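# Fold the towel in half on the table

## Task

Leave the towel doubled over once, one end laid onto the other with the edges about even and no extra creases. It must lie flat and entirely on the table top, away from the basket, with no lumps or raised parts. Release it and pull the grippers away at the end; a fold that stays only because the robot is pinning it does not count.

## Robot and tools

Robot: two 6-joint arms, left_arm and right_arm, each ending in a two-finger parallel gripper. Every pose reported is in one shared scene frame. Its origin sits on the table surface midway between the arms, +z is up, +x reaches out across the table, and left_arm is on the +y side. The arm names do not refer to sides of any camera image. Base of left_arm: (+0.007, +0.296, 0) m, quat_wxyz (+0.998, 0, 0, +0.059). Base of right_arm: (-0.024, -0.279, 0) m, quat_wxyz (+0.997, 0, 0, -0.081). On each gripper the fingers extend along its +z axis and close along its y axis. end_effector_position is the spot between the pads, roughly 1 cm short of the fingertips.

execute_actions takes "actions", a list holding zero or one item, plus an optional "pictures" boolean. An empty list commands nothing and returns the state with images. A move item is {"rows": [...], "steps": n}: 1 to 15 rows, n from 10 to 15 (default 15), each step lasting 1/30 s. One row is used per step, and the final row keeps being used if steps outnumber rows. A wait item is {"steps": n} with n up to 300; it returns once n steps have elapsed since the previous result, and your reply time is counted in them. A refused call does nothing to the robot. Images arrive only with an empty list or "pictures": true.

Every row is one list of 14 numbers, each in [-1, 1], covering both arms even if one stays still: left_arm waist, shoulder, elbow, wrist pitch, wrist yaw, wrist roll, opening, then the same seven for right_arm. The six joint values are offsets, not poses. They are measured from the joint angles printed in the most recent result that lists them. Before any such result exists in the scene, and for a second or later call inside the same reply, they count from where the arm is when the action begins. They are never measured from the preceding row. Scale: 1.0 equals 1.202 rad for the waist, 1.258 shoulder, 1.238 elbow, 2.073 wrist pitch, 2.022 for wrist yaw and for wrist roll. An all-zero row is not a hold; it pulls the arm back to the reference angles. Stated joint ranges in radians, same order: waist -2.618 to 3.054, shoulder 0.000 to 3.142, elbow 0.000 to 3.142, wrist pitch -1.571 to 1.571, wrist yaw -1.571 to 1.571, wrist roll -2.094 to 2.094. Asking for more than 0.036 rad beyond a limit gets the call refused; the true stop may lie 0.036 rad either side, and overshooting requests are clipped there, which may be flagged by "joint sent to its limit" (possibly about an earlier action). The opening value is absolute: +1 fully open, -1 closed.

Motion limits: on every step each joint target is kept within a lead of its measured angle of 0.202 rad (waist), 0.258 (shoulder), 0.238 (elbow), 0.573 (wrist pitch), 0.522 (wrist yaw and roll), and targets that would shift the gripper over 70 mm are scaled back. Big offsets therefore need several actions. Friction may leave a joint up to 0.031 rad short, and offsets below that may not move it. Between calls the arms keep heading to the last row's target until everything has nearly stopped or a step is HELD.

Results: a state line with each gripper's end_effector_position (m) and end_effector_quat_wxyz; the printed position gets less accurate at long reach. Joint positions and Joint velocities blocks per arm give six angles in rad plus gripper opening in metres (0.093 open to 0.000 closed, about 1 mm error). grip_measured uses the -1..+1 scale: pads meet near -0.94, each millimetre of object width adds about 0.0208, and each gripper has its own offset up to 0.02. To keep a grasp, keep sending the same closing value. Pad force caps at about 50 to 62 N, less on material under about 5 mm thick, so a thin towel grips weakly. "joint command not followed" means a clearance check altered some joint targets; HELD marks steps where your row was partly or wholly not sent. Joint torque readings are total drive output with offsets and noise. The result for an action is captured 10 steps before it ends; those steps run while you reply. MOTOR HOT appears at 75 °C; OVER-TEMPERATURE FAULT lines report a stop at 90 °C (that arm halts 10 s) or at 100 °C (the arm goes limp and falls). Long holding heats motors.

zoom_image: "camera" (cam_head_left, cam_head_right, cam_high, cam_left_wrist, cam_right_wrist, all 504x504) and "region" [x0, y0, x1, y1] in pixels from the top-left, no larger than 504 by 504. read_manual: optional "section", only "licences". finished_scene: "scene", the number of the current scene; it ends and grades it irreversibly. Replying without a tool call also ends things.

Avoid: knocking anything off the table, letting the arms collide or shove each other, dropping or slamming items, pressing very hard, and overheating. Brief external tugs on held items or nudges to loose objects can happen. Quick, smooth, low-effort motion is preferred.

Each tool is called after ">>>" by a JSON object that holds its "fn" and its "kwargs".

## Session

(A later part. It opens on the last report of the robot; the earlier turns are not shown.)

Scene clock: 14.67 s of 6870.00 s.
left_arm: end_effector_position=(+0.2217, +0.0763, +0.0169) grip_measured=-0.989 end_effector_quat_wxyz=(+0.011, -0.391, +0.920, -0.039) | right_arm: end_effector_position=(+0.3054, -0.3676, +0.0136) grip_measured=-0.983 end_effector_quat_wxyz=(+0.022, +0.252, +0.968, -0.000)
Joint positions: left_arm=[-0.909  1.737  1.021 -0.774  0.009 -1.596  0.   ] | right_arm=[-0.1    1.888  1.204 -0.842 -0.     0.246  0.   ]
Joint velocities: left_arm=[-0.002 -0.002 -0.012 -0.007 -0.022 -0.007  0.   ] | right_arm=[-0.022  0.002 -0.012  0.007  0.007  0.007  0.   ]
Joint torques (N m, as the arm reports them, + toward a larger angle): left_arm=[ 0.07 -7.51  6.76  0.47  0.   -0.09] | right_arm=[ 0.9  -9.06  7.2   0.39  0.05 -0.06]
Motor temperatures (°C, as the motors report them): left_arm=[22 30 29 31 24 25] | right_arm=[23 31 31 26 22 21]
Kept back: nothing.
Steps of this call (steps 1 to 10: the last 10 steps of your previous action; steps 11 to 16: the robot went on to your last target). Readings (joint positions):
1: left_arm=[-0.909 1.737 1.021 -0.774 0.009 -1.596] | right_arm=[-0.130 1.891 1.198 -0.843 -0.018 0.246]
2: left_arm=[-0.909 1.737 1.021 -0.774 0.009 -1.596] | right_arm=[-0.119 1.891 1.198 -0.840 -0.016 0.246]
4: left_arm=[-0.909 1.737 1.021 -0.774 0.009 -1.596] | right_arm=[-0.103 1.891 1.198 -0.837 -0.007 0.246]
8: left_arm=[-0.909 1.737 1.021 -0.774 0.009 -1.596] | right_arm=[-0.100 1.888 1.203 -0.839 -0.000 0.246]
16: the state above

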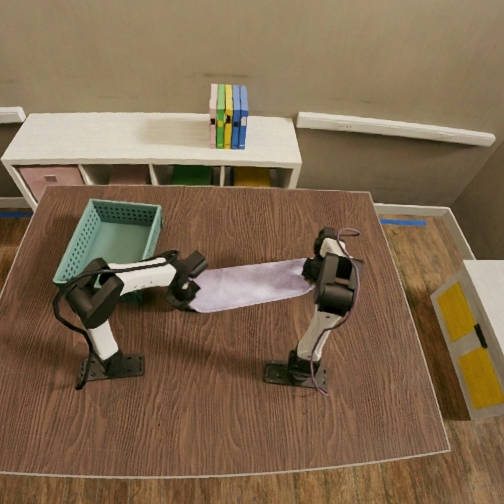

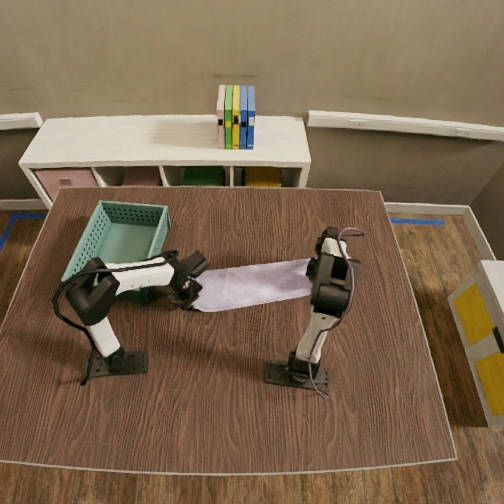

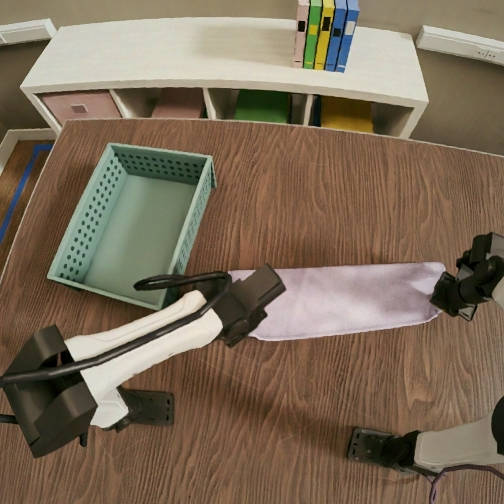

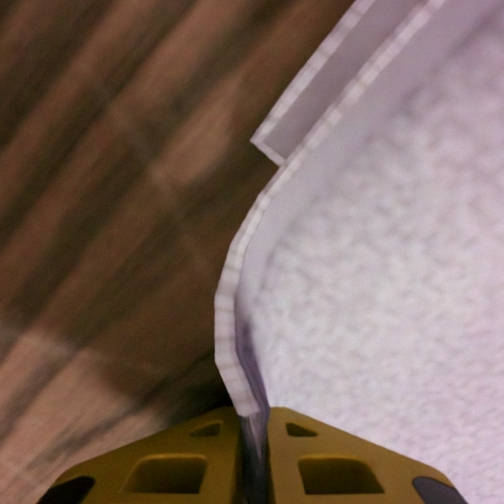

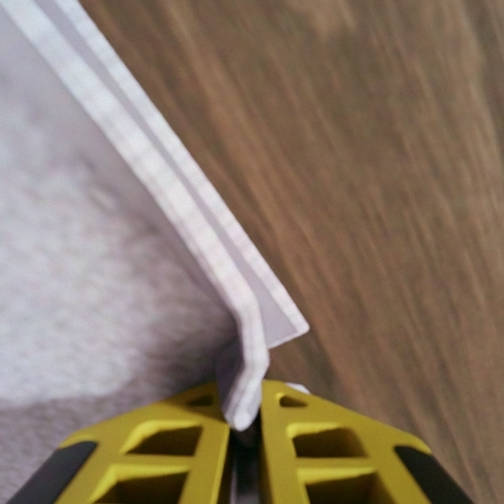

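>>> {"fn": "execute_actions", "kwargs": {"actions": []}}

Scene clock: 16.43 s of 6870.00 s.
left_arm: end_effector_position=(+0.2217, +0.0763, +0.0169) grip_measured=-0.989 end_effector_quat_wxyz=(+0.011, -0.391, +0.920, -0.039) | right_arm: end_effector_position=(+0.3054, -0.3676, +0.0136) grip_measured=-0.983 end_effector_quat_wxyz=(+0.022, +0.252, +0.968, -0.000)
Joint positions: left_arm=[-0.909  1.737  1.021 -0.774  0.009 -1.596  0.   ] | right_arm=[-0.1    1.888  1.204 -0.842 -0.     0.246  0.   ]
Joint velocities: left_arm=[-0.012 -0.002  0.007 -0.051 -0.007 -0.037  0.   ] | right_arm=[ 0.007 -0.002  0.012  0.037 -0.022  0.007  0.   ]
Joint torques (N m, as the arm reports them, + toward a larger angle): left_arm=[ 0.03 -7.5   6.76  0.49  0.   -0.1 ] | right_arm=[ 0.9  -9.05  7.18  0.4   0.05 -0.06]
Motor temperatures (°C, as the motors report them): left_arm=[22 30 30 31 24 25] | right_arm=[23 32 31 25 22 21]
Kept back: nothing.
Steps of this call (steps 1 to 15: the robot went on to your last target; steps 16 to 53: nothing new was sent). Readings (joint positions):
1: left_arm=[-0.909 1.737 1.021 -0.774 0.009 -1.596] | right_arm=[-0.100 1.888 1.204 -0.842 -0.000 0.246]
2: left_arm=[-0.909 1.737 1.021 -0.774 0.009 -1.596] | right_arm=[-0.100 1.888 1.204 -0.842 -0.000 0.246]
4: left_arm=[-0.909 1.737 1.021 -0.774 0.009 -1.596] | right_arm=[-0.100 1.888 1.204 -0.842 -0.000 0.246]
8: left_arm=[-0.909 1.737 1.021 -0.774 0.009 -1.596] | right_arm=[-0.100 1.888 1.204 -0.842 -0.000 0.246]
53: the state above
All arms were judged still, so your last target was given up. Only a new action makes them travel on or press farther. Fingers that are still opening or closing keep moving.

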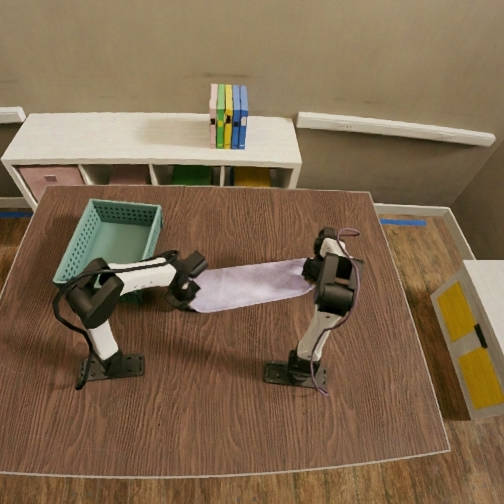

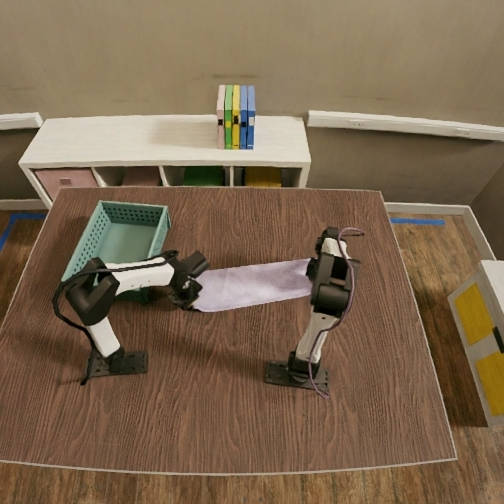

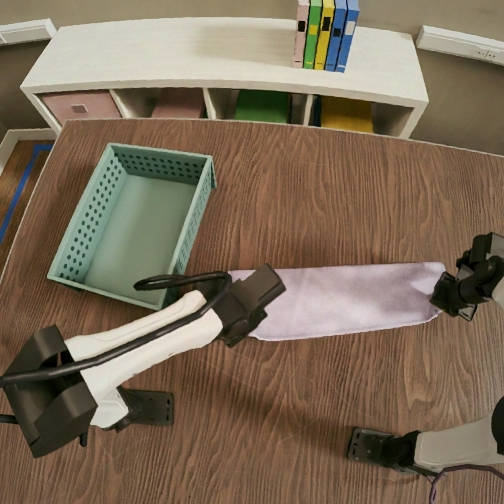

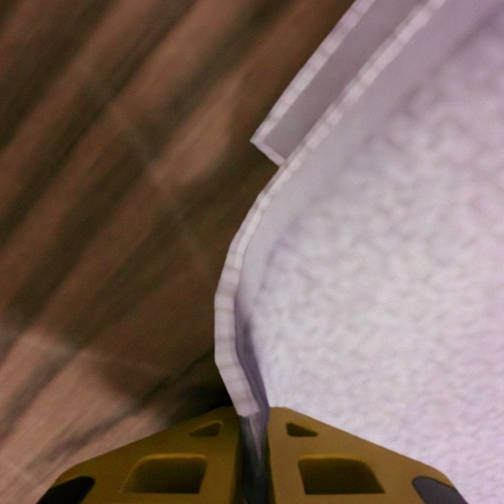

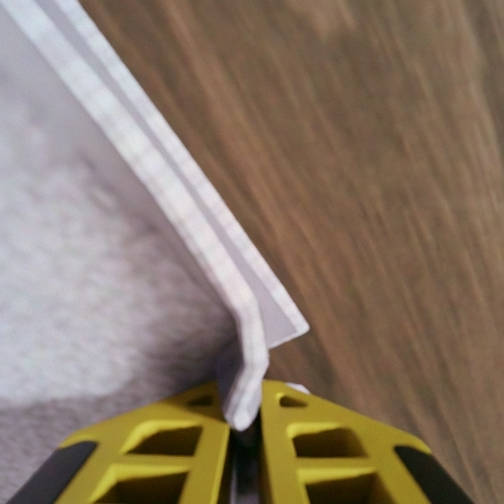

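>>> {"fn": "execute_actions", "kwargs": {"actions": [{"rows":[[0.005,-0.01,0.03,-0.01,0,0,-1,0,-0.015,0.02,-0.01,0,0,-1],[0.01,-0.02,0.06,-0.02,0,0,-1,0,-0.03,0.04,-0.02,0,0,-1],[0.016,-0.027,0.09,-0.03,0,0,-1,0,-0.05,0.06,-0.027,0,0,-1],[0.022,-0.035,0.12,-0.04,0,0,-1,0,-0.065,0.08,-0.035,0,0,-1],[0.028,-0.042,0.15,-0.05,0,0,-1,0,-0.08,0.1,-0.043,0,0,-1],[0.033,-0.05,0.175,-0.06,0,0,-1,-0.005,-0.095,0.12,-0.052,0,0,-1],[0.039,-0.057,0.2,-0.07,0,0,-1,-0.005,-0.11,0.14,-0.06,0,0,-1],[0.044,-0.065,0.23,-0.08,0,0,-1,-0.008,-0.126,0.157,-0.069,0,0,-1],[0.05,-0.072,0.26,-0.09,0,0,-1,-0.01,-0.142,0.177,-0.077,0,0,-1],[0.055,-0.08,0.287,-0.102,0,0,-1,-0.01,-0.158,0.197,-0.086,0,0,-1]],"steps":15}]}}

>>> {"fn": "execute_actions", "kwargs": {"actions": [{"steps":25}], "pictures": true}}

Scene clock: 18.00 s of 6870.00 s.
left_arm: end_effector_position=(+0.2360, +0.0663, +0.0394) grip_measured=-0.989 end_effector_quat_wxyz=(+0.018, -0.395, +0.917, -0.056) | right_arm: end_effector_position=(+0.3114, -0.3692, +0.0330) grip_measured=-0.983 end_effector_quat_wxyz=(+0.034, +0.252, +0.967, -0.000)
Joint positions: left_arm=[-0.9    1.732  1.111 -0.833  0.009 -1.596  0.   ] | right_arm=[-0.1    1.861  1.249 -0.892 -0.     0.246  0.   ]
Joint velocities: left_arm=[ 0.154 -0.115  1.004 -0.403 -0.037 -0.022  0.   ] | right_arm=[-0.002 -0.403  0.559 -0.388 -0.066 -0.007  0.   ]
Joint torques (N m, as the arm reports them, + toward a larger angle): left_arm=[  1.38 -11.01   9.89   0.67   0.    -0.11] | right_arm=[  0.19 -11.94   9.18   0.85   0.09  -0.08]
Motor temperatures (°C, as the motors report them): left_arm=[22 30 30 31 24 25] | right_arm=[23 32 31 25 22 21]
Steps of this call (steps 1 to 42: nothing new was sent; steps 43 to 47: the first 5 steps of this action). Readings (joint positions):
43: left_arm=[-0.909 1.737 1.023 -0.776 0.009 -1.596] | right_arm=[-0.100 1.888 1.204 -0.843 -0.000 0.246]
44: left_arm=[-0.909 1.737 1.032 -0.786 0.009 -1.596] | right_arm=[-0.100 1.887 1.208 -0.850 -0.000 0.246]
46: left_arm=[-0.905 1.736 1.077 -0.818 0.009 -1.596] | right_arm=[-0.100 1.875 1.231 -0.876 -0.000 0.246]
47: the state above

Scene clock: 18.83 s of 6870.00 s.
left_arm: end_effector_position=(+0.2801, +0.0483, +0.1428) grip_measured=-0.989 end_effector_quat_wxyz=(+0.063, -0.412, +0.896, -0.157) | right_arm: end_effector_position=(+0.3386, -0.3776, +0.1441) grip_measured=-0.983 end_effector_quat_wxyz=(+0.153, +0.250, +0.956, -0.001)
Joint positions: left_arm=[-0.85   1.632  1.369 -0.968  0.009 -1.596  0.   ] | right_arm=[-0.103  1.684  1.441 -1.021 -0.001  0.246  0.   ]
Joint velocities: left_arm=[-0.017 -0.007 -0.007 -0.007 -0.007 -0.007  0.   ] | right_arm=[ 0.007  0.017 -0.012 -0.022 -0.037 -0.022  0.   ]
Joint torques (N m, as the arm reports them, + toward a larger angle): left_arm=[ 0.63 -7.25  8.46  0.8   0.   -0.08] | right_arm=[-0.55 -6.93  7.16  1.13  0.09 -0.08]
Motor temperatures (°C, as the motors report them): left_arm=[22 30 30 31 24 25] | right_arm=[23 32 31 25 22 21]
Kept back: nothing.
Steps of this call (steps 1 to 10: the last 10 steps of your previous action; steps 11 to 25: the robot went on to your last target). Readings (joint positions):
1: left_arm=[-0.893 1.726 1.147 -0.844 0.009 -1.596] | right_arm=[-0.100 1.844 1.272 -0.907 -0.000 0.246]
2: left_arm=[-0.886 1.716 1.184 -0.855 0.009 -1.596] | right_arm=[-0.100 1.823 1.298 -0.921 -0.001 0.246]
4: left_arm=[-0.871 1.692 1.260 -0.880 0.009 -1.596] | right_arm=[-0.100 1.776 1.353 -0.944 -0.001 0.246]
8: left_arm=[-0.851 1.642 1.362 -0.910 0.009 -1.596] | right_arm=[-0.101 1.693 1.433 -0.971 -0.001 0.246]
25: the state above

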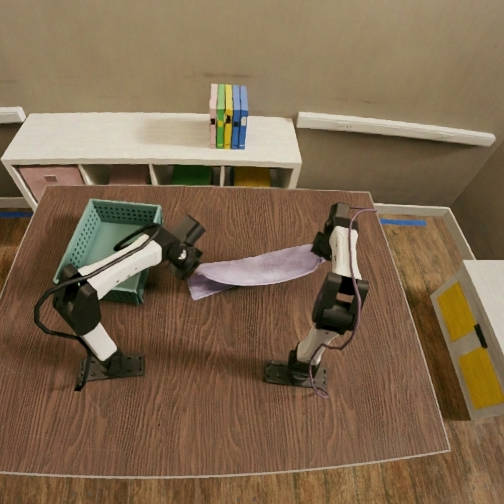

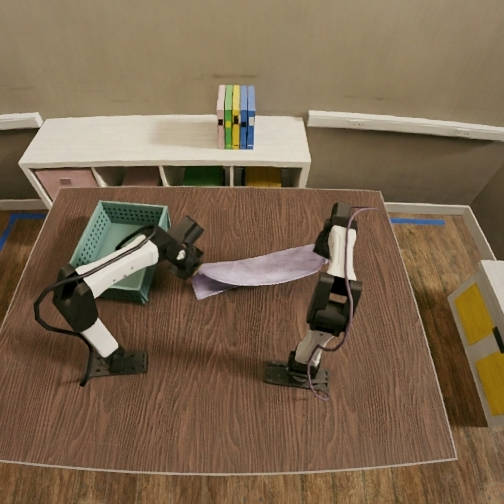

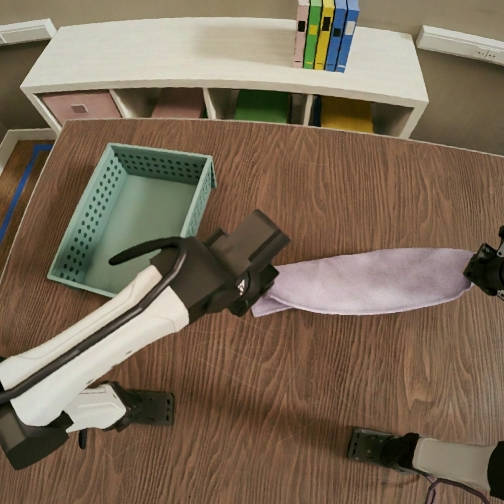

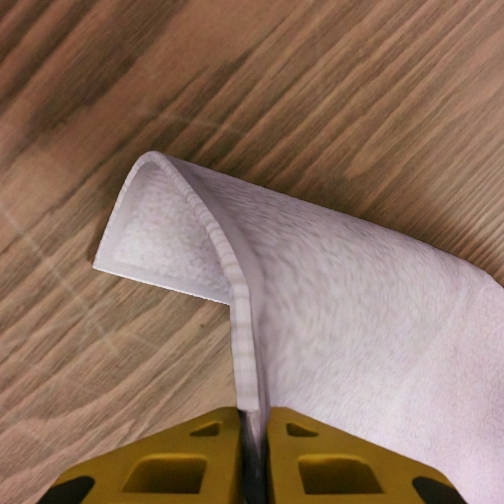

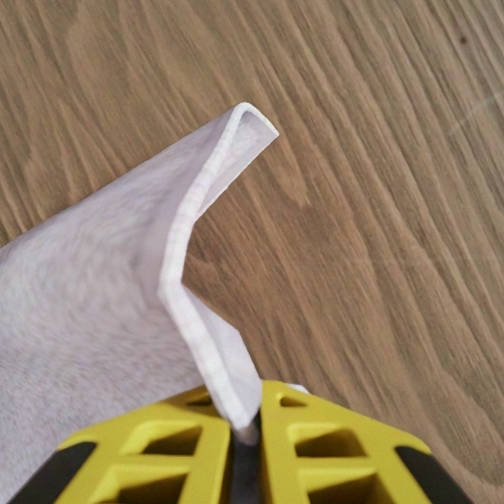

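>>> {"fn": "execute_actions", "kwargs": {"actions": [{"rows":[[0.006,-0.008,0.03,-0.011,0,0,-1,0,-0.015,0.02,-0.009,0,0,-1],[0.012,-0.016,0.06,-0.022,0,0,-1,0,-0.03,0.04,-0.017,0,0,-1],[0.019,-0.023,0.09,-0.033,0,0,-1,-0.005,-0.046,0.06,-0.026,0,0,-1],[0.025,-0.03,0.12,-0.044,0,0,-1,-0.008,-0.061,0.08,-0.034,0,0,-1],[0.031,-0.038,0.15,-0.055,0,0,-1,-0.01,-0.076,0.1,-0.043,0,0,-1],[0.037,-0.046,0.175,-0.066,0,0,-1,-0.012,-0.092,0.12,-0.052,0,0,-1],[0.044,-0.054,0.2,-0.077,0,0,-1,-0.015,-0.107,0.14,-0.06,0,0,-1],[0.05,-0.062,0.23,-0.088,0,0,-1,-0.018,-0.122,0.16,-0.069,0,0,-1],[0.056,-0.07,0.26,-0.099,0,0,-1,-0.02,-0.138,0.18,-0.077,0,0,-1],[0.065,-0.077,0.292,-0.11,0,0,-1,-0.025,-0.153,0.202,-0.086,0,0,-1]],"steps":15}]}}

>>> {"fn": "execute_actions", "kwargs": {"actions": [{"steps":40}], "pictures": true}}

Scene clock: 20.97 s of 6870.00 s.
left_arm: end_effector_position=(+0.2877, +0.0471, +0.1682) grip_measured=-0.989 end_effector_quat_wxyz=(+0.069, -0.416, +0.891, -0.171) | right_arm: end_effector_position=(+0.3355, -0.3768, +0.1612) grip_measured=-0.983 end_effector_quat_wxyz=(+0.158, +0.250, +0.955, -0.001)
Joint positions: left_arm=[-0.838  1.631  1.458 -1.026  0.01  -1.596  0.   ] | right_arm=[-0.103  1.664  1.484 -1.073 -0.001  0.246  0.   ]
Joint velocities: left_arm=[ 0.173 -0.037  1.038 -0.432 -0.066 -0.051  0.   ] | right_arm=[-0.002 -0.374  0.579 -0.462 -0.066 -0.037  0.   ]
Joint torques (N m, as the arm reports them, + toward a larger angle): left_arm=[  1.56 -11.1   10.63   1.04  -0.01  -0.07] | right_arm=[ -0.78 -11.43  10.14   1.44   0.09  -0.08]
Motor temperatures (°C, as the motors report them): left_arm=[22 31 30 31 24 25] | right_arm=[23 33 31 25 22 21]
Steps of this call (steps 1 to 30: the robot went on to your last target; steps 31 to 59: nothing new was sent; steps 60 to 64: the first 5 steps of this action). Readings (joint positions):
60: left_arm=[-0.850 1.632 1.369 -0.970 0.009 -1.596] | right_arm=[-0.103 1.684 1.441 -1.024 -0.001 0.246]
61: left_arm=[-0.850 1.632 1.378 -0.979 0.009 -1.596] | right_arm=[-0.103 1.683 1.445 -1.031 -0.001 0.246]
63: left_arm=[-0.844 1.632 1.423 -1.011 0.010 -1.596] | right_arm=[-0.103 1.675 1.466 -1.058 -0.001 0.246]
64: the state above

Scene clock: 22.30 s of 6870.00 s.
left_arm: end_effector_position=(+0.2980, +0.0670, +0.2808) grip_measured=-0.989 end_effector_quat_wxyz=(+0.118, -0.430, +0.856, -0.261) | right_arm: end_effector_position=(+0.3166, -0.3791, +0.2800) grip_measured=-0.983 end_effector_quat_wxyz=(+0.279, +0.253, +0.926, -0.004)
Joint positions: left_arm=[-0.779  1.528  1.722 -1.183  0.012 -1.596  0.   ] | right_arm=[-0.124  1.483  1.687 -1.209 -0.004  0.246  0.   ]
Joint velocities: left_arm=[-0.012  0.007 -0.012 -0.066 -0.007  0.007  0.   ] | right_arm=[ 0.012  0.017 -0.012  0.022  0.007  0.007  0.   ]
Joint torques (N m, as the arm reports them, + toward a larger angle): left_arm=[ 0.72 -5.61  8.24  1.26 -0.01 -0.08] | right_arm=[-0.49 -4.68  6.77  1.75  0.11 -0.08]
Motor temperatures (°C, as the motors report them): left_arm=[22 31 30 31 24 25] | right_arm=[23 33 32 26 22 21]
Kept back: nothing.
Steps of this call (steps 1 to 10: the last 10 steps of your previous action; steps 11 to 40: the robot went on to your last target). Readings (joint positions):
1: left_arm=[-0.831 1.627 1.495 -1.039 0.011 -1.596] | right_arm=[-0.103 1.649 1.507 -1.088 -0.002 0.246]
2: left_arm=[-0.823 1.619 1.532 -1.050 0.011 -1.596] | right_arm=[-0.104 1.629 1.532 -1.102 -0.002 0.246]
4: left_arm=[-0.806 1.597 1.605 -1.081 0.011 -1.596] | right_arm=[-0.110 1.582 1.589 -1.128 -0.002 0.246]
8: left_arm=[-0.780 1.542 1.712 -1.124 0.011 -1.596] | right_arm=[-0.124 1.493 1.676 -1.157 -0.002 0.246]
40: the state above

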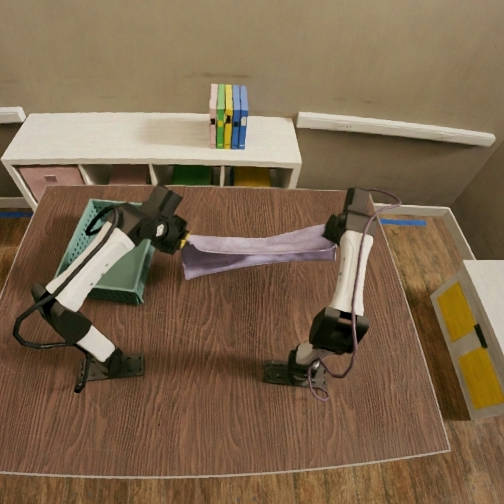

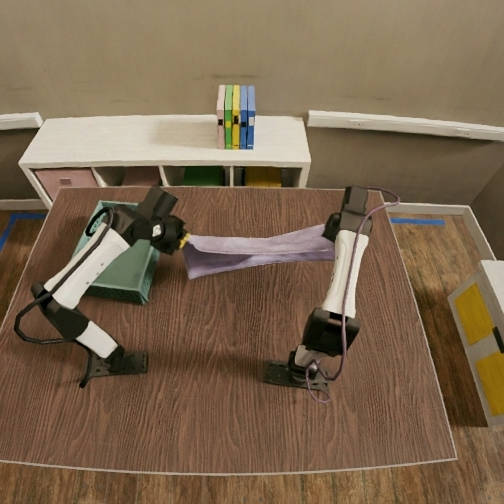

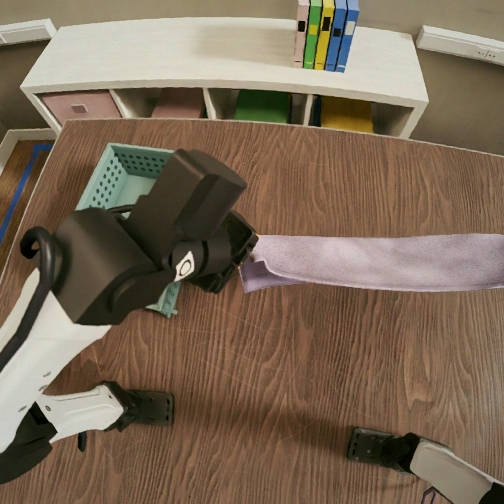

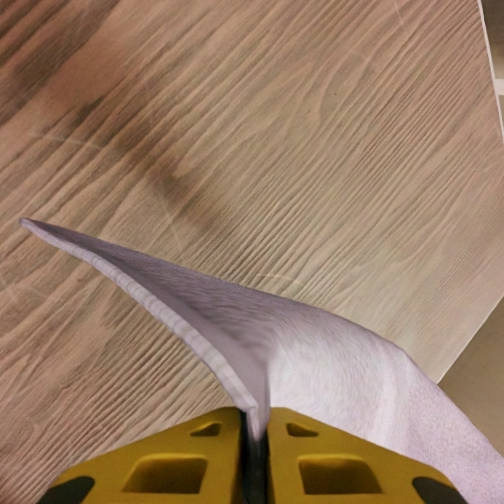

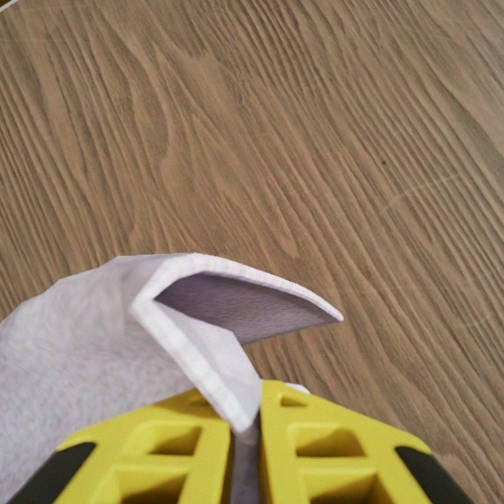

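>>> {"fn": "execute_actions", "kwargs": {"actions": [{"rows":[[0.01,0.03,0.03,0,0,0,-1,0,0.03,0.02,0.005,0,0,-1],[0.02,0.06,0.055,0,0,0,-1,0,0.055,0.04,0.01,0,0,-1],[0.03,0.09,0.08,0.005,0,0,-1,0,0.08,0.06,0.013,0,0,-1],[0.038,0.12,0.107,0.007,0,0,-1,0.005,0.105,0.08,0.017,0,0,-1],[0.047,0.15,0.134,0.009,0,0,-1,0.007,0.13,0.1,0.022,0,0,-1],[0.056,0.18,0.16,0.011,0,0,-1,0.009,0.158,0.12,0.026,0,0,-1],[0.066,0.21,0.187,0.013,0,0,-1,0.011,0.184,0.14,0.03,0,0,-1],[0.075,0.24,0.214,0.015,0,0,-1,0.012,0.21,0.16,0.035,0,0,-1],[0.085,0.27,0.24,0.016,0,0,-1,0.014,0.236,0.18,0.04,0,0,-1],[0.095,0.3,0.267,0.018,0,0,-1,0.016,0.263,0.2,0.044,0,0,-1],[0.105,0.329,0.294,0.02,0,0,-1,0.017,0.289,0.218,0.048,0,0,-1]],"steps":15}]}}

>>> {"fn": "execute_actions", "kwargs": {"actions": [{"steps":30}]}}

Scene clock: 23.80 s of 6870.00 s.
left_arm: end_effector_position=(+0.3226, +0.0590, +0.2812) grip_measured=-0.989 end_effector_quat_wxyz=(+0.119, -0.440, +0.851, -0.260) | right_arm: end_effector_position=(+0.3352, -0.3844, +0.2738) grip_measured=-0.983 end_effector_quat_wxyz=(+0.267, +0.254, +0.930, -0.003)
Joint positions: left_arm=[-0.755  1.624  1.821 -1.189  0.015 -1.596  0.   ] | right_arm=[-0.124  1.568  1.753 -1.215 -0.005  0.246  0.   ]
Joint velocities: left_arm=[ 0.286  1.018  0.926  0.095 -0.095 -0.007  0.   ] | right_arm=[ 0.017  0.911  0.691  0.154  0.037 -0.051  0.   ]
Joint torques (N m, as the arm reports them, + toward a larger angle): left_arm=[ 1.51 -4.43  8.31  1.5  -0.02 -0.09] | right_arm=[ 0.81 -4.28  7.55  1.97  0.09 -0.09]
Motor temperatures (°C, as the motors report them): left_arm=[22 31 30 31 24 25] | right_arm=[23 33 32 26 22 21]
Steps of this call (steps 1 to 15: the robot went on to your last target; steps 16 to 40: nothing new was sent; steps 41 to 45: the first 5 steps of this action). Readings (joint positions):
41: left_arm=[-0.779 1.531 1.725 -1.185 0.012 -1.596] | right_arm=[-0.124 1.486 1.687 -1.210 -0.004 0.246]
42: left_arm=[-0.778 1.542 1.737 -1.189 0.012 -1.596] | right_arm=[-0.124 1.495 1.693 -1.214 -0.004 0.246]
44: left_arm=[-0.765 1.590 1.789 -1.191 0.015 -1.596] | right_arm=[-0.124 1.538 1.730 -1.217 -0.005 0.246]
45: the state above

Scene clock: 24.80 s of 6870.00 s.
left_arm: end_effector_position=(+0.4165, +0.0476, +0.2318) grip_measured=-0.989 end_effector_quat_wxyz=(+0.118, -0.485, +0.835, -0.230) | right_arm: end_effector_position=(+0.4131, -0.3984, +0.2291) grip_measured=-0.983 end_effector_quat_wxyz=(+0.247, +0.246, +0.937, +0.001)
Joint positions: left_arm=[-0.657  1.961  2.061 -1.147  0.016 -1.596  0.   ] | right_arm=[-0.107  1.864  1.929 -1.137 -0.009  0.246  0.   ]
Joint velocities: left_arm=[ 0.002  0.002 -0.007 -0.022  0.007  0.007  0.   ] | right_arm=[ 0.007 -0.022  0.012  0.022 -0.007 -0.022  0.   ]
Joint torques (N m, as the arm reports them, + toward a larger angle): left_arm=[  0.48 -12.01   9.88   1.36  -0.03  -0.08] | right_arm=[  0.42 -10.23   8.75   1.82   0.12  -0.08]
Motor temperatures (°C, as the motors report them): left_arm=[22 31 30 31 24 25] | right_arm=[23 33 32 26 22 21]
Kept back: nothing.
Steps of this call (steps 1 to 10: the last 10 steps of your previous action; steps 11 to 30: the robot went on to your last target). Readings (joint positions):
1: left_arm=[-0.745 1.662 1.855 -1.186 0.015 -1.596] | right_arm=[-0.124 1.602 1.777 -1.210 -0.005 0.246]
2: left_arm=[-0.733 1.702 1.887 -1.182 0.015 -1.596] | right_arm=[-0.123 1.638 1.802 -1.203 -0.005 0.246]
4: left_arm=[-0.709 1.786 1.950 -1.174 0.015 -1.596] | right_arm=[-0.119 1.712 1.848 -1.186 -0.005 0.246]
8: left_arm=[-0.667 1.930 2.044 -1.150 0.015 -1.596] | right_arm=[-0.109 1.837 1.917 -1.147 -0.006 0.246]
30: the state above
All arms were judged still, so your last target was given up. Only a new action makes them travel on or press farther. Fingers that are still opening or closing keep moving.

>>> {"fn": "execute_actions", "kwargs": {"actions": [{"rows":[[-0.01,-0.025,-0.04,0.009,0,0,-1,-0.005,-0.027,-0.04,0.009,0,0,-1],[-0.02,-0.045,-0.08,0.018,0,0,-1,-0.011,-0.05,-0.08,0.018,0,0,-1],[-0.03,-0.065,-0.125,0.027,0,0,-1,-0.016,-0.072,-0.125,0.027,0,0,-1],[-0.04,-0.083,-0.17,0.036,0,0,-1,-0.022,-0.093,-0.17,0.036,0,0,-1],[-0.05,-0.1,-0.215,0.045,0,0,-1,-0.027,-0.113,-0.215,0.045,0,0,-1],[-0.06,-0.118,-0.26,0.054,0,0,-1,-0.033,-0.133,-0.262,0.054,0,0,-1],[-0.07,-0.135,-0.305,0.063,0,0,-1,-0.038,-0.152,-0.308,0.063,0,0,-1],[-0.08,-0.152,-0.35,0.072,0,0,-1,-0.044,-0.171,-0.353,0.072,0,0,-1],[-0.09,-0.17,-0.395,0.082,0,0,-1,-0.05,-0.19,-0.4,0.082,0,0,-1],[-0.1,-0.187,-0.44,0.091,0,0,-1,-0.055,-0.21,-0.445,0.091,0,0,-1],[-0.11,-0.203,-0.485,0.1,0,0,-1,-0.06,-0.228,-0.49,0.1,0,0,-1],[-0.119,-0.219,-0.529,0.109,0,0,-1,-0.068,-0.246,-0.534,0.108,0,0,-1]],"steps":15}]}}

>>> {"fn": "execute_actions", "kwargs": {"actions": [{"steps":30}], "pictures": true}}

Scene clock: 26.37 s of 6870.00 s.
left_arm: end_effector_position=(+0.3939, +0.0476, +0.2129) grip_measured=-0.990 end_effector_quat_wxyz=(+0.107, -0.477, +0.845, -0.216) | right_arm: end_effector_position=(+0.3903, -0.3951, +0.2097) grip_measured=-0.983 end_effector_quat_wxyz=(+0.229, +0.251, +0.941, +0.002)
Joint positions: left_arm=[-0.683  1.889  1.901 -1.096  0.016 -1.596  0.   ] | right_arm=[-0.114  1.784  1.764 -1.09  -0.012  0.246  0.   ]
Joint velocities: left_arm=[-0.339 -0.652 -1.473  0.242  0.022  0.066  0.   ] | right_arm=[-0.149 -0.735 -1.516  0.271 -0.022  0.081  0.   ]
Joint torques (N m, as the arm reports them, + toward a larger angle): left_arm=[ -1.4  -11.06   6.52   1.21   0.03  -0.1 ] | right_arm=[-1.13 -9.6   6.    1.56  0.12 -0.08]
Motor temperatures (°C, as the motors report them): left_arm=[22 32 31 31 24 25] | right_arm=[23 33 32 26 22 21]
Steps of this call (steps 1 to 42: nothing new was sent; steps 43 to 47: the first 5 steps of this action). Readings (joint positions):
43: left_arm=[-0.658 1.958 2.054 -1.143 0.016 -1.596] | right_arm=[-0.107 1.861 1.922 -1.133 -0.009 0.246]
44: left_arm=[-0.660 1.949 2.033 -1.132 0.016 -1.596] | right_arm=[-0.107 1.851 1.900 -1.123 -0.010 0.246]
46: left_arm=[-0.672 1.912 1.952 -1.107 0.016 -1.596] | right_arm=[-0.110 1.809 1.816 -1.100 -0.011 0.246]
47: the state above

Scene clock: 27.37 s of 6870.00 s.
left_arm: end_effector_position=(+0.3066, +0.0478, +0.1348) grip_measured=-0.990 end_effector_quat_wxyz=(+0.063, -0.433, +0.885, -0.160) | right_arm: end_effector_position=(+0.3078, -0.3964, +0.1326) grip_measured=-0.983 end_effector_quat_wxyz=(+0.164, +0.287, +0.944, -0.002)
Joint positions: left_arm=[-0.8    1.706  1.417 -0.937  0.021 -1.596  0.   ] | right_arm=[-0.183  1.576  1.274 -0.939 -0.012  0.246  0.   ]
Joint velocities: left_arm=[ 0.007 -0.002  0.002  0.007  0.007 -0.037  0.   ] | right_arm=[ 0.007  0.002  0.002 -0.081  0.037  0.007  0.   ]
Joint torques (N m, as the arm reports them, + toward a larger angle): left_arm=[ 0.09 -9.86  6.87  1.11 -0.04 -0.08] | right_arm=[-0.31 -8.07  6.27  1.44  0.11 -0.08]
Motor temperatures (°C, as the motors report them): left_arm=[22 32 31 31 24 25] | right_arm=[23 34 32 26 22 21]
Kept back: nothing.
Steps of this call (steps 1 to 10: the last 10 steps of your previous action; steps 11 to 30: the robot went on to your last target). Readings (joint positions):
1: left_arm=[-0.695 1.866 1.847 -1.085 0.016 -1.596] | right_arm=[-0.121 1.757 1.710 -1.080 -0.012 0.246]
2: left_arm=[-0.710 1.843 1.792 -1.072 0.016 -1.596] | right_arm=[-0.128 1.731 1.654 -1.070 -0.012 0.246]
4: left_arm=[-0.740 1.800 1.680 -1.045 0.016 -1.596] | right_arm=[-0.145 1.680 1.540 -1.044 -0.012 0.246]
8: left_arm=[-0.790 1.724 1.467 -0.992 0.018 -1.596] | right_arm=[-0.175 1.594 1.325 -0.995 -0.012 0.246]
30: the state above

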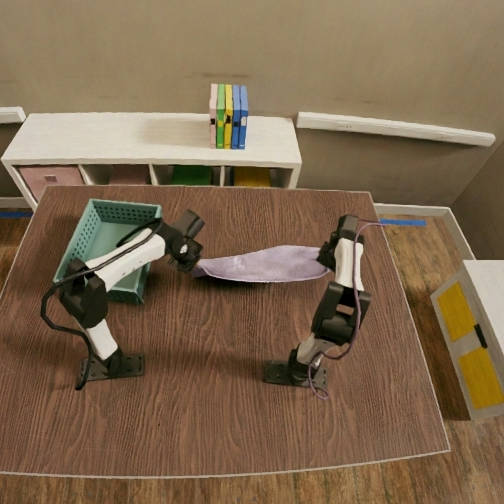

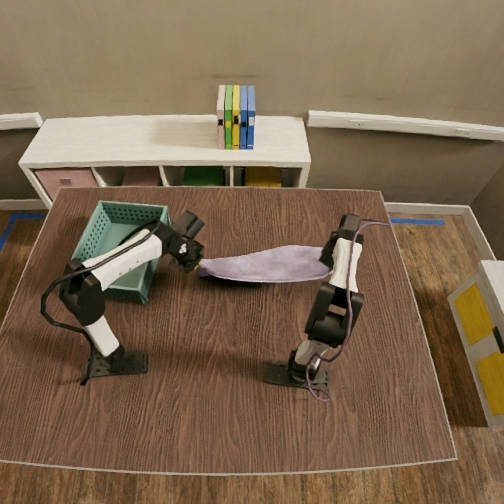

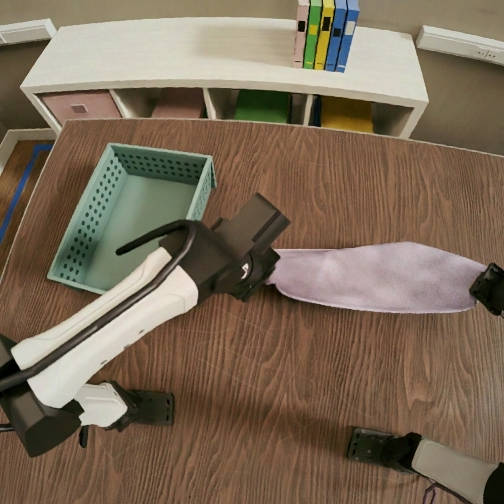

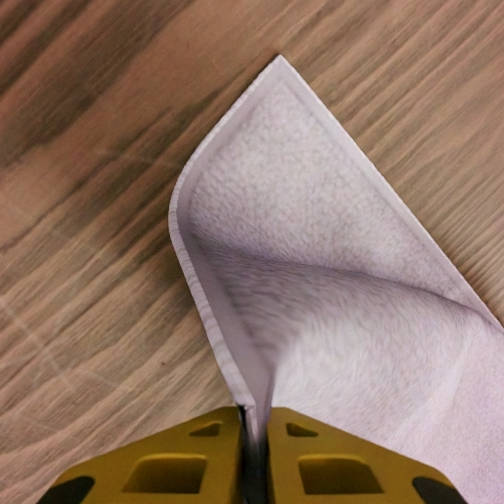

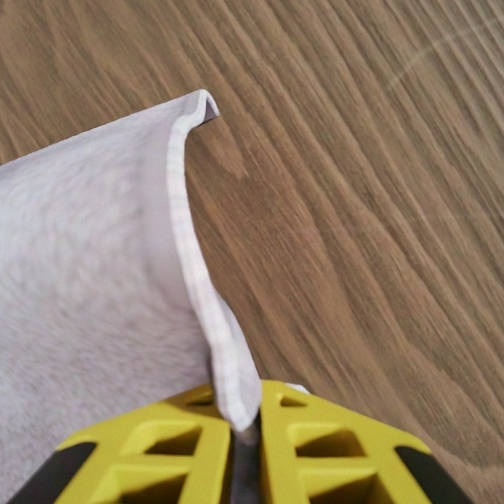

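>>> {"fn": "execute_actions", "kwargs": {"actions": [{"rows":[[-0.016,-0.015,-0.035,0.014,0,0,-1,-0.01,-0.02,-0.04,0.013,0,0,-1],[-0.031,-0.027,-0.07,0.028,0,0,-1,-0.021,-0.04,-0.08,0.026,0,0,-1],[-0.047,-0.038,-0.107,0.042,0,0,-1,-0.031,-0.058,-0.12,0.038,0,0,-1],[-0.062,-0.048,-0.144,0.056,0,0,-1,-0.042,-0.075,-0.16,0.051,0,0,-1],[-0.078,-0.057,-0.18,0.07,0,0,-1,-0.052,-0.091,-0.2,0.064,0,0,-1],[-0.093,-0.065,-0.218,0.084,0,0,-1,-0.062,-0.106,-0.243,0.077,0,0,-1],[-0.109,-0.073,-0.255,0.098,0,0,-1,-0.073,-0.12,-0.285,0.09,0,0,-1],[-0.124,-0.08,-0.292,0.112,0,0,-1,-0.083,-0.134,-0.326,0.102,0,0,-1],[-0.14,-0.087,-0.33,0.126,0,0,-1,-0.094,-0.148,-0.367,0.115,0,0,-1],[-0.155,-0.094,-0.366,0.14,0,0,-1,-0.104,-0.162,-0.408,0.128,0,0,-1],[-0.17,-0.1,-0.403,0.154,0,0,-1,-0.115,-0.176,-0.45,0.14,0,0,-1],[-0.186,-0.107,-0.439,0.17,0,0,-1,-0.125,-0.19,-0.49,0.156,0,0,-1]],"steps":15}]}}

>>> {"fn": "execute_actions", "kwargs": {"actions": [{"steps":30}], "pictures": true}}

Scene clock: 28.33 s of 6870.00 s.
left_arm: end_effector_position=(+0.2839, +0.0435, +0.1142) grip_measured=-0.990 end_effector_quat_wxyz=(+0.058, -0.412, +0.896, -0.158) | right_arm: end_effector_position=(+0.2841, -0.3975, +0.1107) grip_measured=-0.983 end_effector_quat_wxyz=(+0.159, +0.301, +0.940, -0.003)
Joint positions: left_arm=[-0.848  1.666  1.293 -0.861  0.02  -1.596  0.   ] | right_arm=[-0.212  1.511  1.127 -0.868 -0.015  0.246  0.   ]
Joint velocities: left_arm=[-0.569 -0.354 -1.228  0.476 -0.007 -0.007  0.   ] | right_arm=[-0.374 -0.598 -1.385  0.418 -0.007  0.022  0.   ]
Joint torques (N m, as the arm reports them, + toward a larger angle): left_arm=[-1.09 -8.54  5.86  0.87  0.   -0.12] | right_arm=[-0.69 -6.8   5.54  1.12  0.1  -0.08]
Motor temperatures (°C, as the motors report them): left_arm=[22 32 31 31 24 25] | right_arm=[23 34 32 26 22 21]
Steps of this call (steps 1 to 15: the robot went on to your last target; steps 16 to 24: nothing new was sent; steps 25 to 29: the first 5 steps of this action). Readings (joint positions):
25: left_arm=[-0.802 1.705 1.413 -0.932 0.021 -1.596] | right_arm=[-0.183 1.574 1.268 -0.934 -0.012 0.246]
26: left_arm=[-0.806 1.700 1.399 -0.918 0.020 -1.596] | right_arm=[-0.185 1.566 1.249 -0.919 -0.013 0.246]
28: left_arm=[-0.829 1.678 1.335 -0.880 0.020 -1.596] | right_arm=[-0.199 1.532 1.175 -0.884 -0.015 0.246]
29: the state above

Scene clock: 29.33 s of 6870.00 s.
left_arm: end_effector_position=(+0.1967, +0.0490, +0.0291) grip_measured=-0.990 end_effector_quat_wxyz=(+0.030, -0.335, +0.933, -0.125) | right_arm: end_effector_position=(+0.1978, -0.3944, +0.0273) grip_measured=-0.984 end_effector_quat_wxyz=(+0.121, +0.356, +0.926, -0.008)
Joint positions: left_arm=[-1.021  1.59   0.881 -0.604  0.022 -1.596  0.   ] | right_arm=[-0.327  1.356  0.67  -0.641 -0.015  0.246  0.   ]
Joint velocities: left_arm=[-0.002  0.002 -0.007 -0.081  0.037 -0.022  0.   ] | right_arm=[-0.002  0.002 -0.022 -0.007  0.037  0.007  0.   ]
Joint torques (N m, as the arm reports them, + toward a larger angle): left_arm=[-0.23 -7.93  6.52  1.05 -0.01 -0.09] | right_arm=[-0.34 -5.42  5.95  1.23  0.1  -0.08]
Motor temperatures (°C, as the motors report them): left_arm=[22 33 31 31 24 25] | right_arm=[23 34 32 26 22 21]
Kept back: nothing.
Steps of this call (steps 1 to 10: the last 10 steps of your previous action; steps 11 to 30: the robot went on to your last target). Readings (joint positions):
1: left_arm=[-0.869 1.654 1.247 -0.841 0.020 -1.596] | right_arm=[-0.225 1.490 1.076 -0.852 -0.015 0.246]
2: left_arm=[-0.891 1.644 1.200 -0.821 0.020 -1.596] | right_arm=[-0.240 1.470 1.024 -0.835 -0.015 0.246]
4: left_arm=[-0.934 1.628 1.105 -0.777 0.021 -1.596] | right_arm=[-0.269 1.434 0.918 -0.799 -0.015 0.246]
8: left_arm=[-1.006 1.604 0.926 -0.686 0.022 -1.596] | right_arm=[-0.317 1.373 0.718 -0.723 -0.015 0.246]
30: the state above

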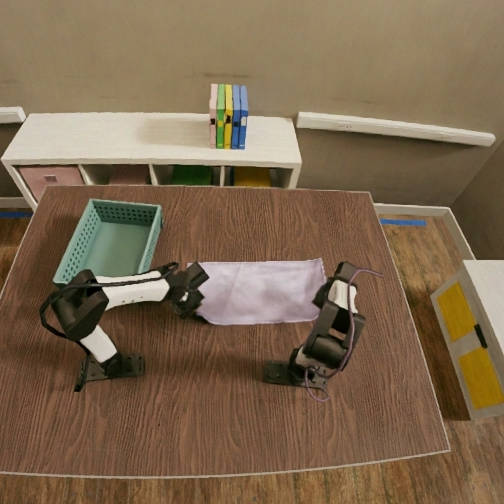

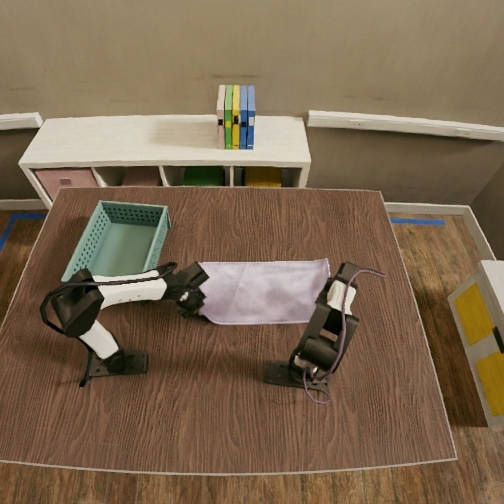

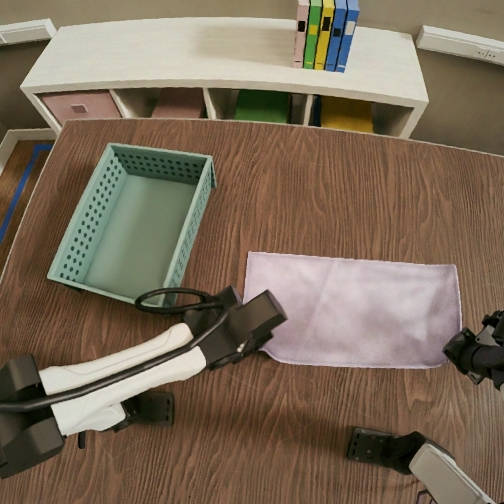

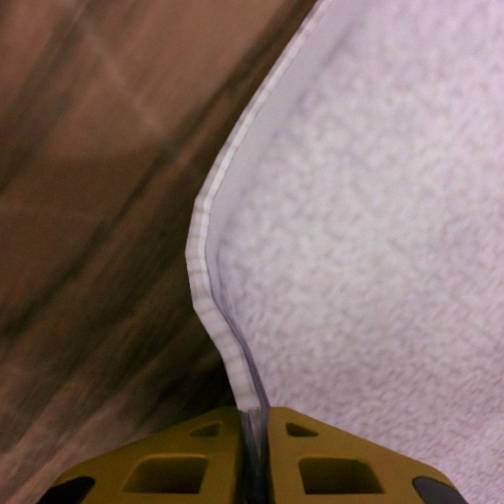

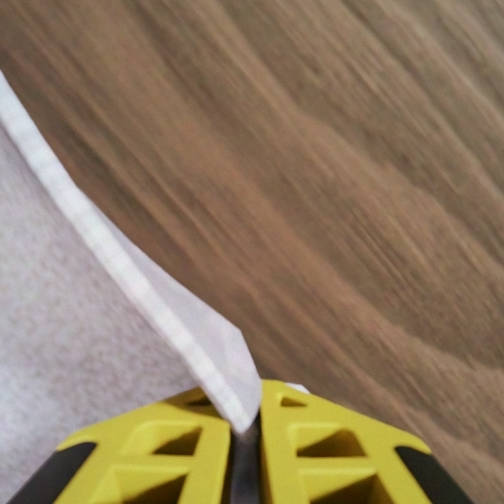

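>>> {"fn": "execute_actions", "kwargs": {"actions": [{"rows":[[0,0,0,0,0,0,-1,0,0,0,0,0,0,-0.6],[0,0,0,0,0,0,-1,0,0,0,0,0,0,-0.3],[0,0,0,0,0,0,-1,0,0,0,0,0,0,0],[0,0,0,0,0,0,-1,0,0,0,0,0,0,0],[0,0,0,0,0,0,-1,0,0,0,0,0,0,0],[0,0,0,0,0,0,-1,0,0,0,0,0,0,0],[0,0,0,0,0,0,-1,0,0,0.04,-0.02,0,0,0],[0,0,0,0,0,0,-1,0,0,0.08,-0.04,0,0,0],[0,0,0,0,0,0,-1,0,0,0.13,-0.06,0,0,0],[0,0,0,0,0,0,-1,0.03,0,0.18,-0.08,0,0,0],[0,0,0,0,0,0,-1,0.07,0.02,0.23,-0.1,0,0,0],[0,0,0,0,0,0,-1,0.12,0.04,0.28,-0.11,0,-0.02,0],[0,0,0,0,0,0,-1,0.18,0.06,0.33,-0.12,0,-0.04,0],[0,0,0,0,0,0,-1,0.25,0.09,0.38,-0.12,0,-0.06,0],[0,0,0,0,0,0,-1,0.6,0.25,0.6,-0.12,0,-0.12,0]],"steps":15}]}}

>>> {"fn": "execute_actions", "kwargs": {"actions": [{"steps":25}]}}

Scene clock: 30.50 s of 6870.00 s.
left_arm: end_effector_position=(+0.1968, +0.0489, +0.0291) grip_measured=-0.990 end_effector_quat_wxyz=(+0.030, -0.335, +0.933, -0.126) | right_arm: end_effector_position=(+0.1979, -0.3945, +0.0273) grip_measured=-0.015 end_effector_quat_wxyz=(+0.121, +0.356, +0.926, -0.008)
Joint positions: left_arm=[-1.021  1.59   0.881 -0.604  0.022 -1.596  0.   ] | right_arm=[-0.327  1.356  0.67  -0.641 -0.015  0.246  0.044]
Joint velocities: left_arm=[-0.007 -0.002 -0.012  0.037 -0.022 -0.051  0.   ] | right_arm=[-0.007 -0.012 -0.022 -0.007 -0.037  0.051  0.026]
Joint torques (N m, as the arm reports them, + toward a larger angle): left_arm=[ 0.05 -6.45  7.08  0.83  0.01 -0.09] | right_arm=[ 0.17 -3.91  6.12  0.98  0.08 -0.08]
Motor temperatures (°C, as the motors report them): left_arm=[22 33 31 31 24 25] | right_arm=[23 34 32 26 22 21]
Steps of this call (steps 1 to 15: the robot went on to your last target; steps 16 to 30: nothing new was sent; steps 31 to 35: the first 5 steps of this action). Readings (joint positions):
31: left_arm=[-1.021 1.590 0.881 -0.604 0.022 -1.596] | right_arm=[-0.327 1.356 0.670 -0.641 -0.015 0.246]
32: left_arm=[-1.021 1.590 0.881 -0.604 0.022 -1.596] | right_arm=[-0.327 1.356 0.670 -0.641 -0.015 0.246]
34: left_arm=[-1.021 1.590 0.881 -0.604 0.022 -1.596] | right_arm=[-0.327 1.356 0.670 -0.641 -0.015 0.246]
35: the state above

Scene clock: 31.33 s of 6870.00 s.
left_arm: end_effector_position=(+0.1968, +0.0489, +0.0291) grip_measured=-0.990 end_effector_quat_wxyz=(+0.030, -0.335, +0.933, -0.126) | right_arm: end_effector_position=(+0.3597, -0.1813, +0.1437) grip_measured=-0.003 end_effector_quat_wxyz=(+0.202, -0.111, +0.972, +0.038)
Joint positions: left_arm=[-1.021  1.59   0.881 -0.604  0.022 -1.596  0.   ] | right_arm=[ 0.402  1.671  1.389 -0.876 -0.024  0.018  0.045]
Joint velocities: left_arm=[ 0.002  0.012 -0.007 -0.022  0.066 -0.022  0.   ] | right_arm=[-0.115  0.002 -0.012 -0.125  0.007 -0.022  0.   ]
Joint torques (N m, as the arm reports them, + toward a larger angle): left_arm=[ 0.07 -6.37  7.12  0.83  0.01 -0.08] | right_arm=[ 0.1  -7.46  8.71  1.34  0.09 -0.16]
Motor temperatures (°C, as the motors report them): left_arm=[22 33 31 31 24 25] | right_arm=[23 34 32 26 22 21]
Kept back: nothing.
Steps of this call (steps 1 to 10: the last 10 steps of your previous action; steps 11 to 25: the robot went on to your last target). Readings (joint positions):
1: left_arm=[-1.021 1.590 0.881 -0.604 0.022 -1.596] | right_arm=[-0.327 1.356 0.670 -0.641 -0.015 0.246]
2: left_arm=[-1.021 1.590 0.881 -0.604 0.022 -1.596] | right_arm=[-0.327 1.356 0.674 -0.648 -0.015 0.246]
4: left_arm=[-1.021 1.590 0.881 -0.604 0.022 -1.596] | right_arm=[-0.327 1.356 0.716 -0.701 -0.015 0.246]
8: left_arm=[-1.021 1.590 0.881 -0.604 0.022 -1.596] | right_arm=[-0.228 1.386 0.948 -0.814 -0.003 0.231]
25: the state above

>>> {"fn": "execute_actions", "kwargs": {"actions": [{"rows":[[0,0,0,0,0,0,-1,0.03,0.03,0.025,0.01,0,0,0],[0,0,0,0,0,0,-1,0.06,0.06,0.05,0.02,0,0,0],[0,0,0,0,0,0,-1,0.09,0.09,0.075,0.03,0,0,0],[0,0,0,0,0,0,-1,0.12,0.12,0.1,0.04,0,0,0],[0,0,0,0,0,0,-1,0.15,0.15,0.12,0.05,0,0,0],[0,0,0,0,0,0,-1,0.18,0.18,0.14,0.06,0,0,0],[0,0,0,0,0,0,-1,0.21,0.21,0.16,0.07,0,0,0],[0,0,0,0,0,0,-1,0.24,0.24,0.18,0.08,0,0,0],[0,0,0,0,0,0,-1,0.27,0.27,0.2,0.09,0,0,0],[0,0,0,0,0,0,-1,0.3,0.3,0.215,0.1,0,0,0],[0,0,0,0,0,0,-1,0.33,0.33,0.23,0.11,0,0,0],[0,0,0,0,0,0,-1,0.356,0.35,0.245,0.115,0,0,0]],"steps":15}]}}

>>> {"fn": "execute_actions", "kwargs": {"actions": [{"steps":30}], "pictures": true}}

Scene clock: 32.30 s of 6870.00 s.
left_arm: end_effector_position=(+0.1968, +0.0489, +0.0291) grip_measured=-0.990 end_effector_quat_wxyz=(+0.030, -0.335, +0.933, -0.126) | right_arm: end_effector_position=(+0.3746, -0.1381, +0.1356) grip_measured=-0.003 end_effector_quat_wxyz=(+0.201, -0.158, +0.966, +0.043)
Joint positions: left_arm=[-1.021  1.59   0.881 -0.604  0.022 -1.596  0.   ] | right_arm=[ 0.497  1.774  1.476 -0.859 -0.015  0.013  0.045]
Joint velocities: left_arm=[-0.002 -0.002 -0.007 -0.051 -0.022  0.007  0.   ] | right_arm=[ 0.989  1.072  0.838  0.579  0.007 -0.037  0.   ]
Joint torques (N m, as the arm reports them, + toward a larger angle): left_arm=[ 0.03 -6.41  7.13  0.83  0.01 -0.09] | right_arm=[ 2.07 -6.75  7.64  1.37 -0.02 -0.05]
Motor temperatures (°C, as the motors report them): left_arm=[22 33 31 31 24 25] | right_arm=[23 34 32 26 22 21]
Steps of this call (steps 1 to 24: the robot went on to your last target; steps 25 to 29: the first 5 steps of this action). Readings (joint positions):
25: left_arm=[-1.021 1.590 0.881 -0.604 0.022 -1.596] | right_arm=[0.402 1.674 1.390 -0.885 -0.021 0.012]
26: left_arm=[-1.021 1.590 0.881 -0.604 0.022 -1.596] | right_arm=[0.414 1.685 1.400 -0.886 -0.019 0.012]
28: left_arm=[-1.021 1.590 0.881 -0.604 0.022 -1.596] | right_arm=[0.463 1.737 1.447 -0.875 -0.016 0.013]
29: the state above

Scene clock: 33.30 s of 6870.00 s.
left_arm: end_effector_position=(+0.1968, +0.0489, +0.0291) grip_measured=-0.990 end_effector_quat_wxyz=(+0.030, -0.335, +0.933, -0.126) | right_arm: end_effector_position=(+0.3740, +0.0422, +0.0635) grip_measured=-0.003 end_effector_quat_wxyz=(+0.205, -0.318, +0.922, +0.089)
Joint positions: left_arm=[-1.021  1.59   0.881 -0.604  0.022 -1.596  0.   ] | right_arm=[ 0.833  2.129  1.666 -0.658 -0.03   0.013  0.045]
Joint velocities: left_arm=[-0.007  0.012 -0.007  0.022 -0.007 -0.022  0.   ] | right_arm=[-0.002  0.012  0.002  0.022 -0.051  0.007  0.   ]
Joint torques (N m, as the arm reports them, + toward a larger angle): left_arm=[ 0.04 -6.39  7.12  0.84  0.   -0.09] | right_arm=[ -0.03 -12.61   8.77   1.64   0.11  -0.03]
Motor temperatures (°C, as the motors report them): left_arm=[22 33 31 31 24 25] | right_arm=[23 34 33 26 22 21]
Kept back: nothing.
Steps of this call (steps 1 to 10: the last 10 steps of your previous action; steps 11 to 30: the robot went on to your last target). Readings (joint positions):
1: left_arm=[-1.021 1.590 0.881 -0.604 0.022 -1.596] | right_arm=[0.535 1.813 1.504 -0.838 -0.015 0.013]
2: left_arm=[-1.021 1.590 0.881 -0.604 0.022 -1.596] | right_arm=[0.575 1.854 1.531 -0.816 -0.015 0.013]
4: left_arm=[-1.021 1.590 0.881 -0.604 0.022 -1.596] | right_arm=[0.654 1.936 1.581 -0.773 -0.016 0.013]
8: left_arm=[-1.021 1.590 0.881 -0.604 0.022 -1.596] | right_arm=[0.799 2.084 1.655 -0.692 -0.019 0.013]
30: the state above

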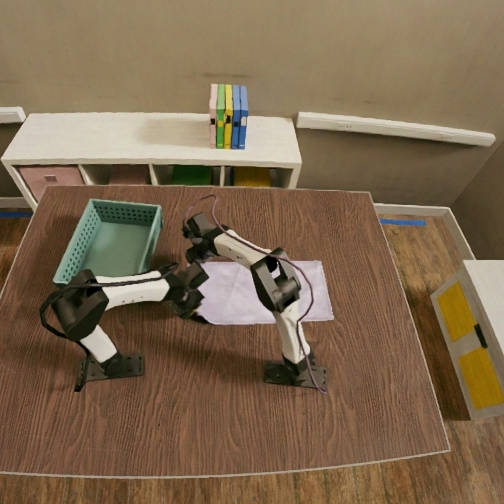

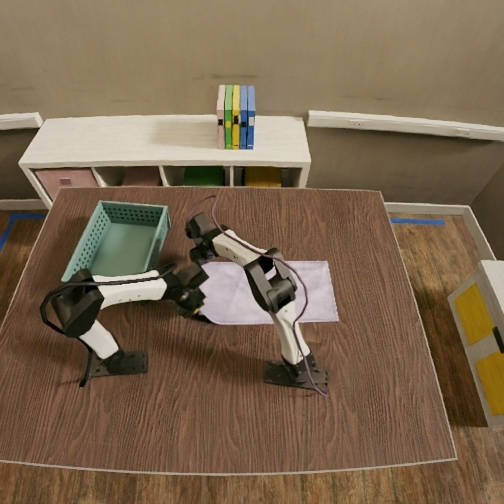

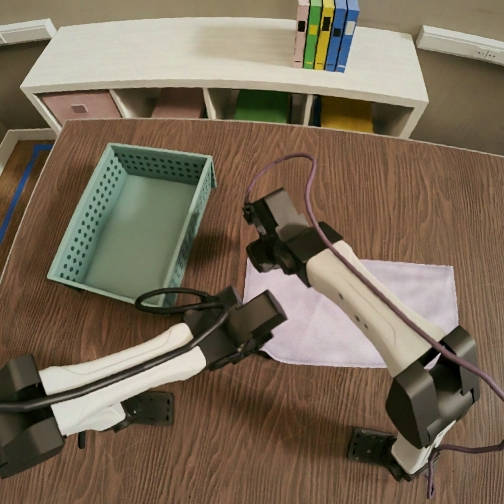

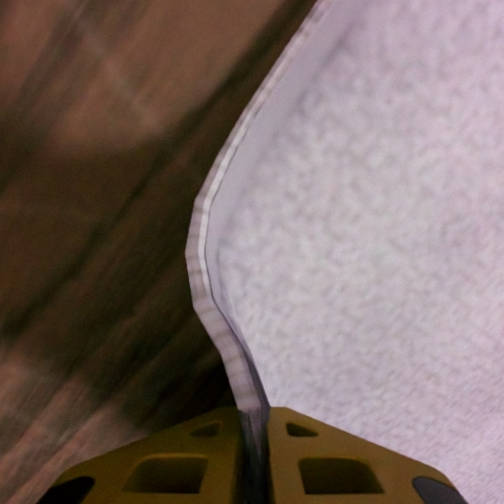

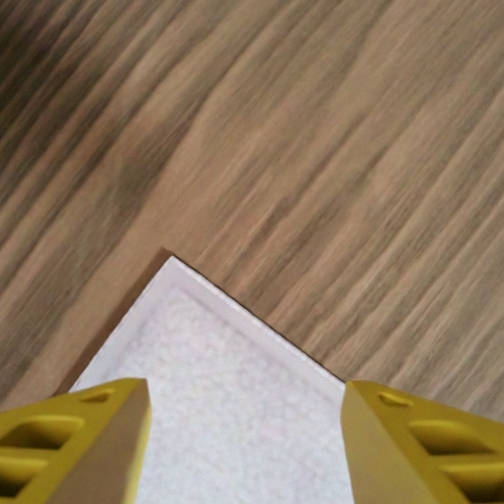

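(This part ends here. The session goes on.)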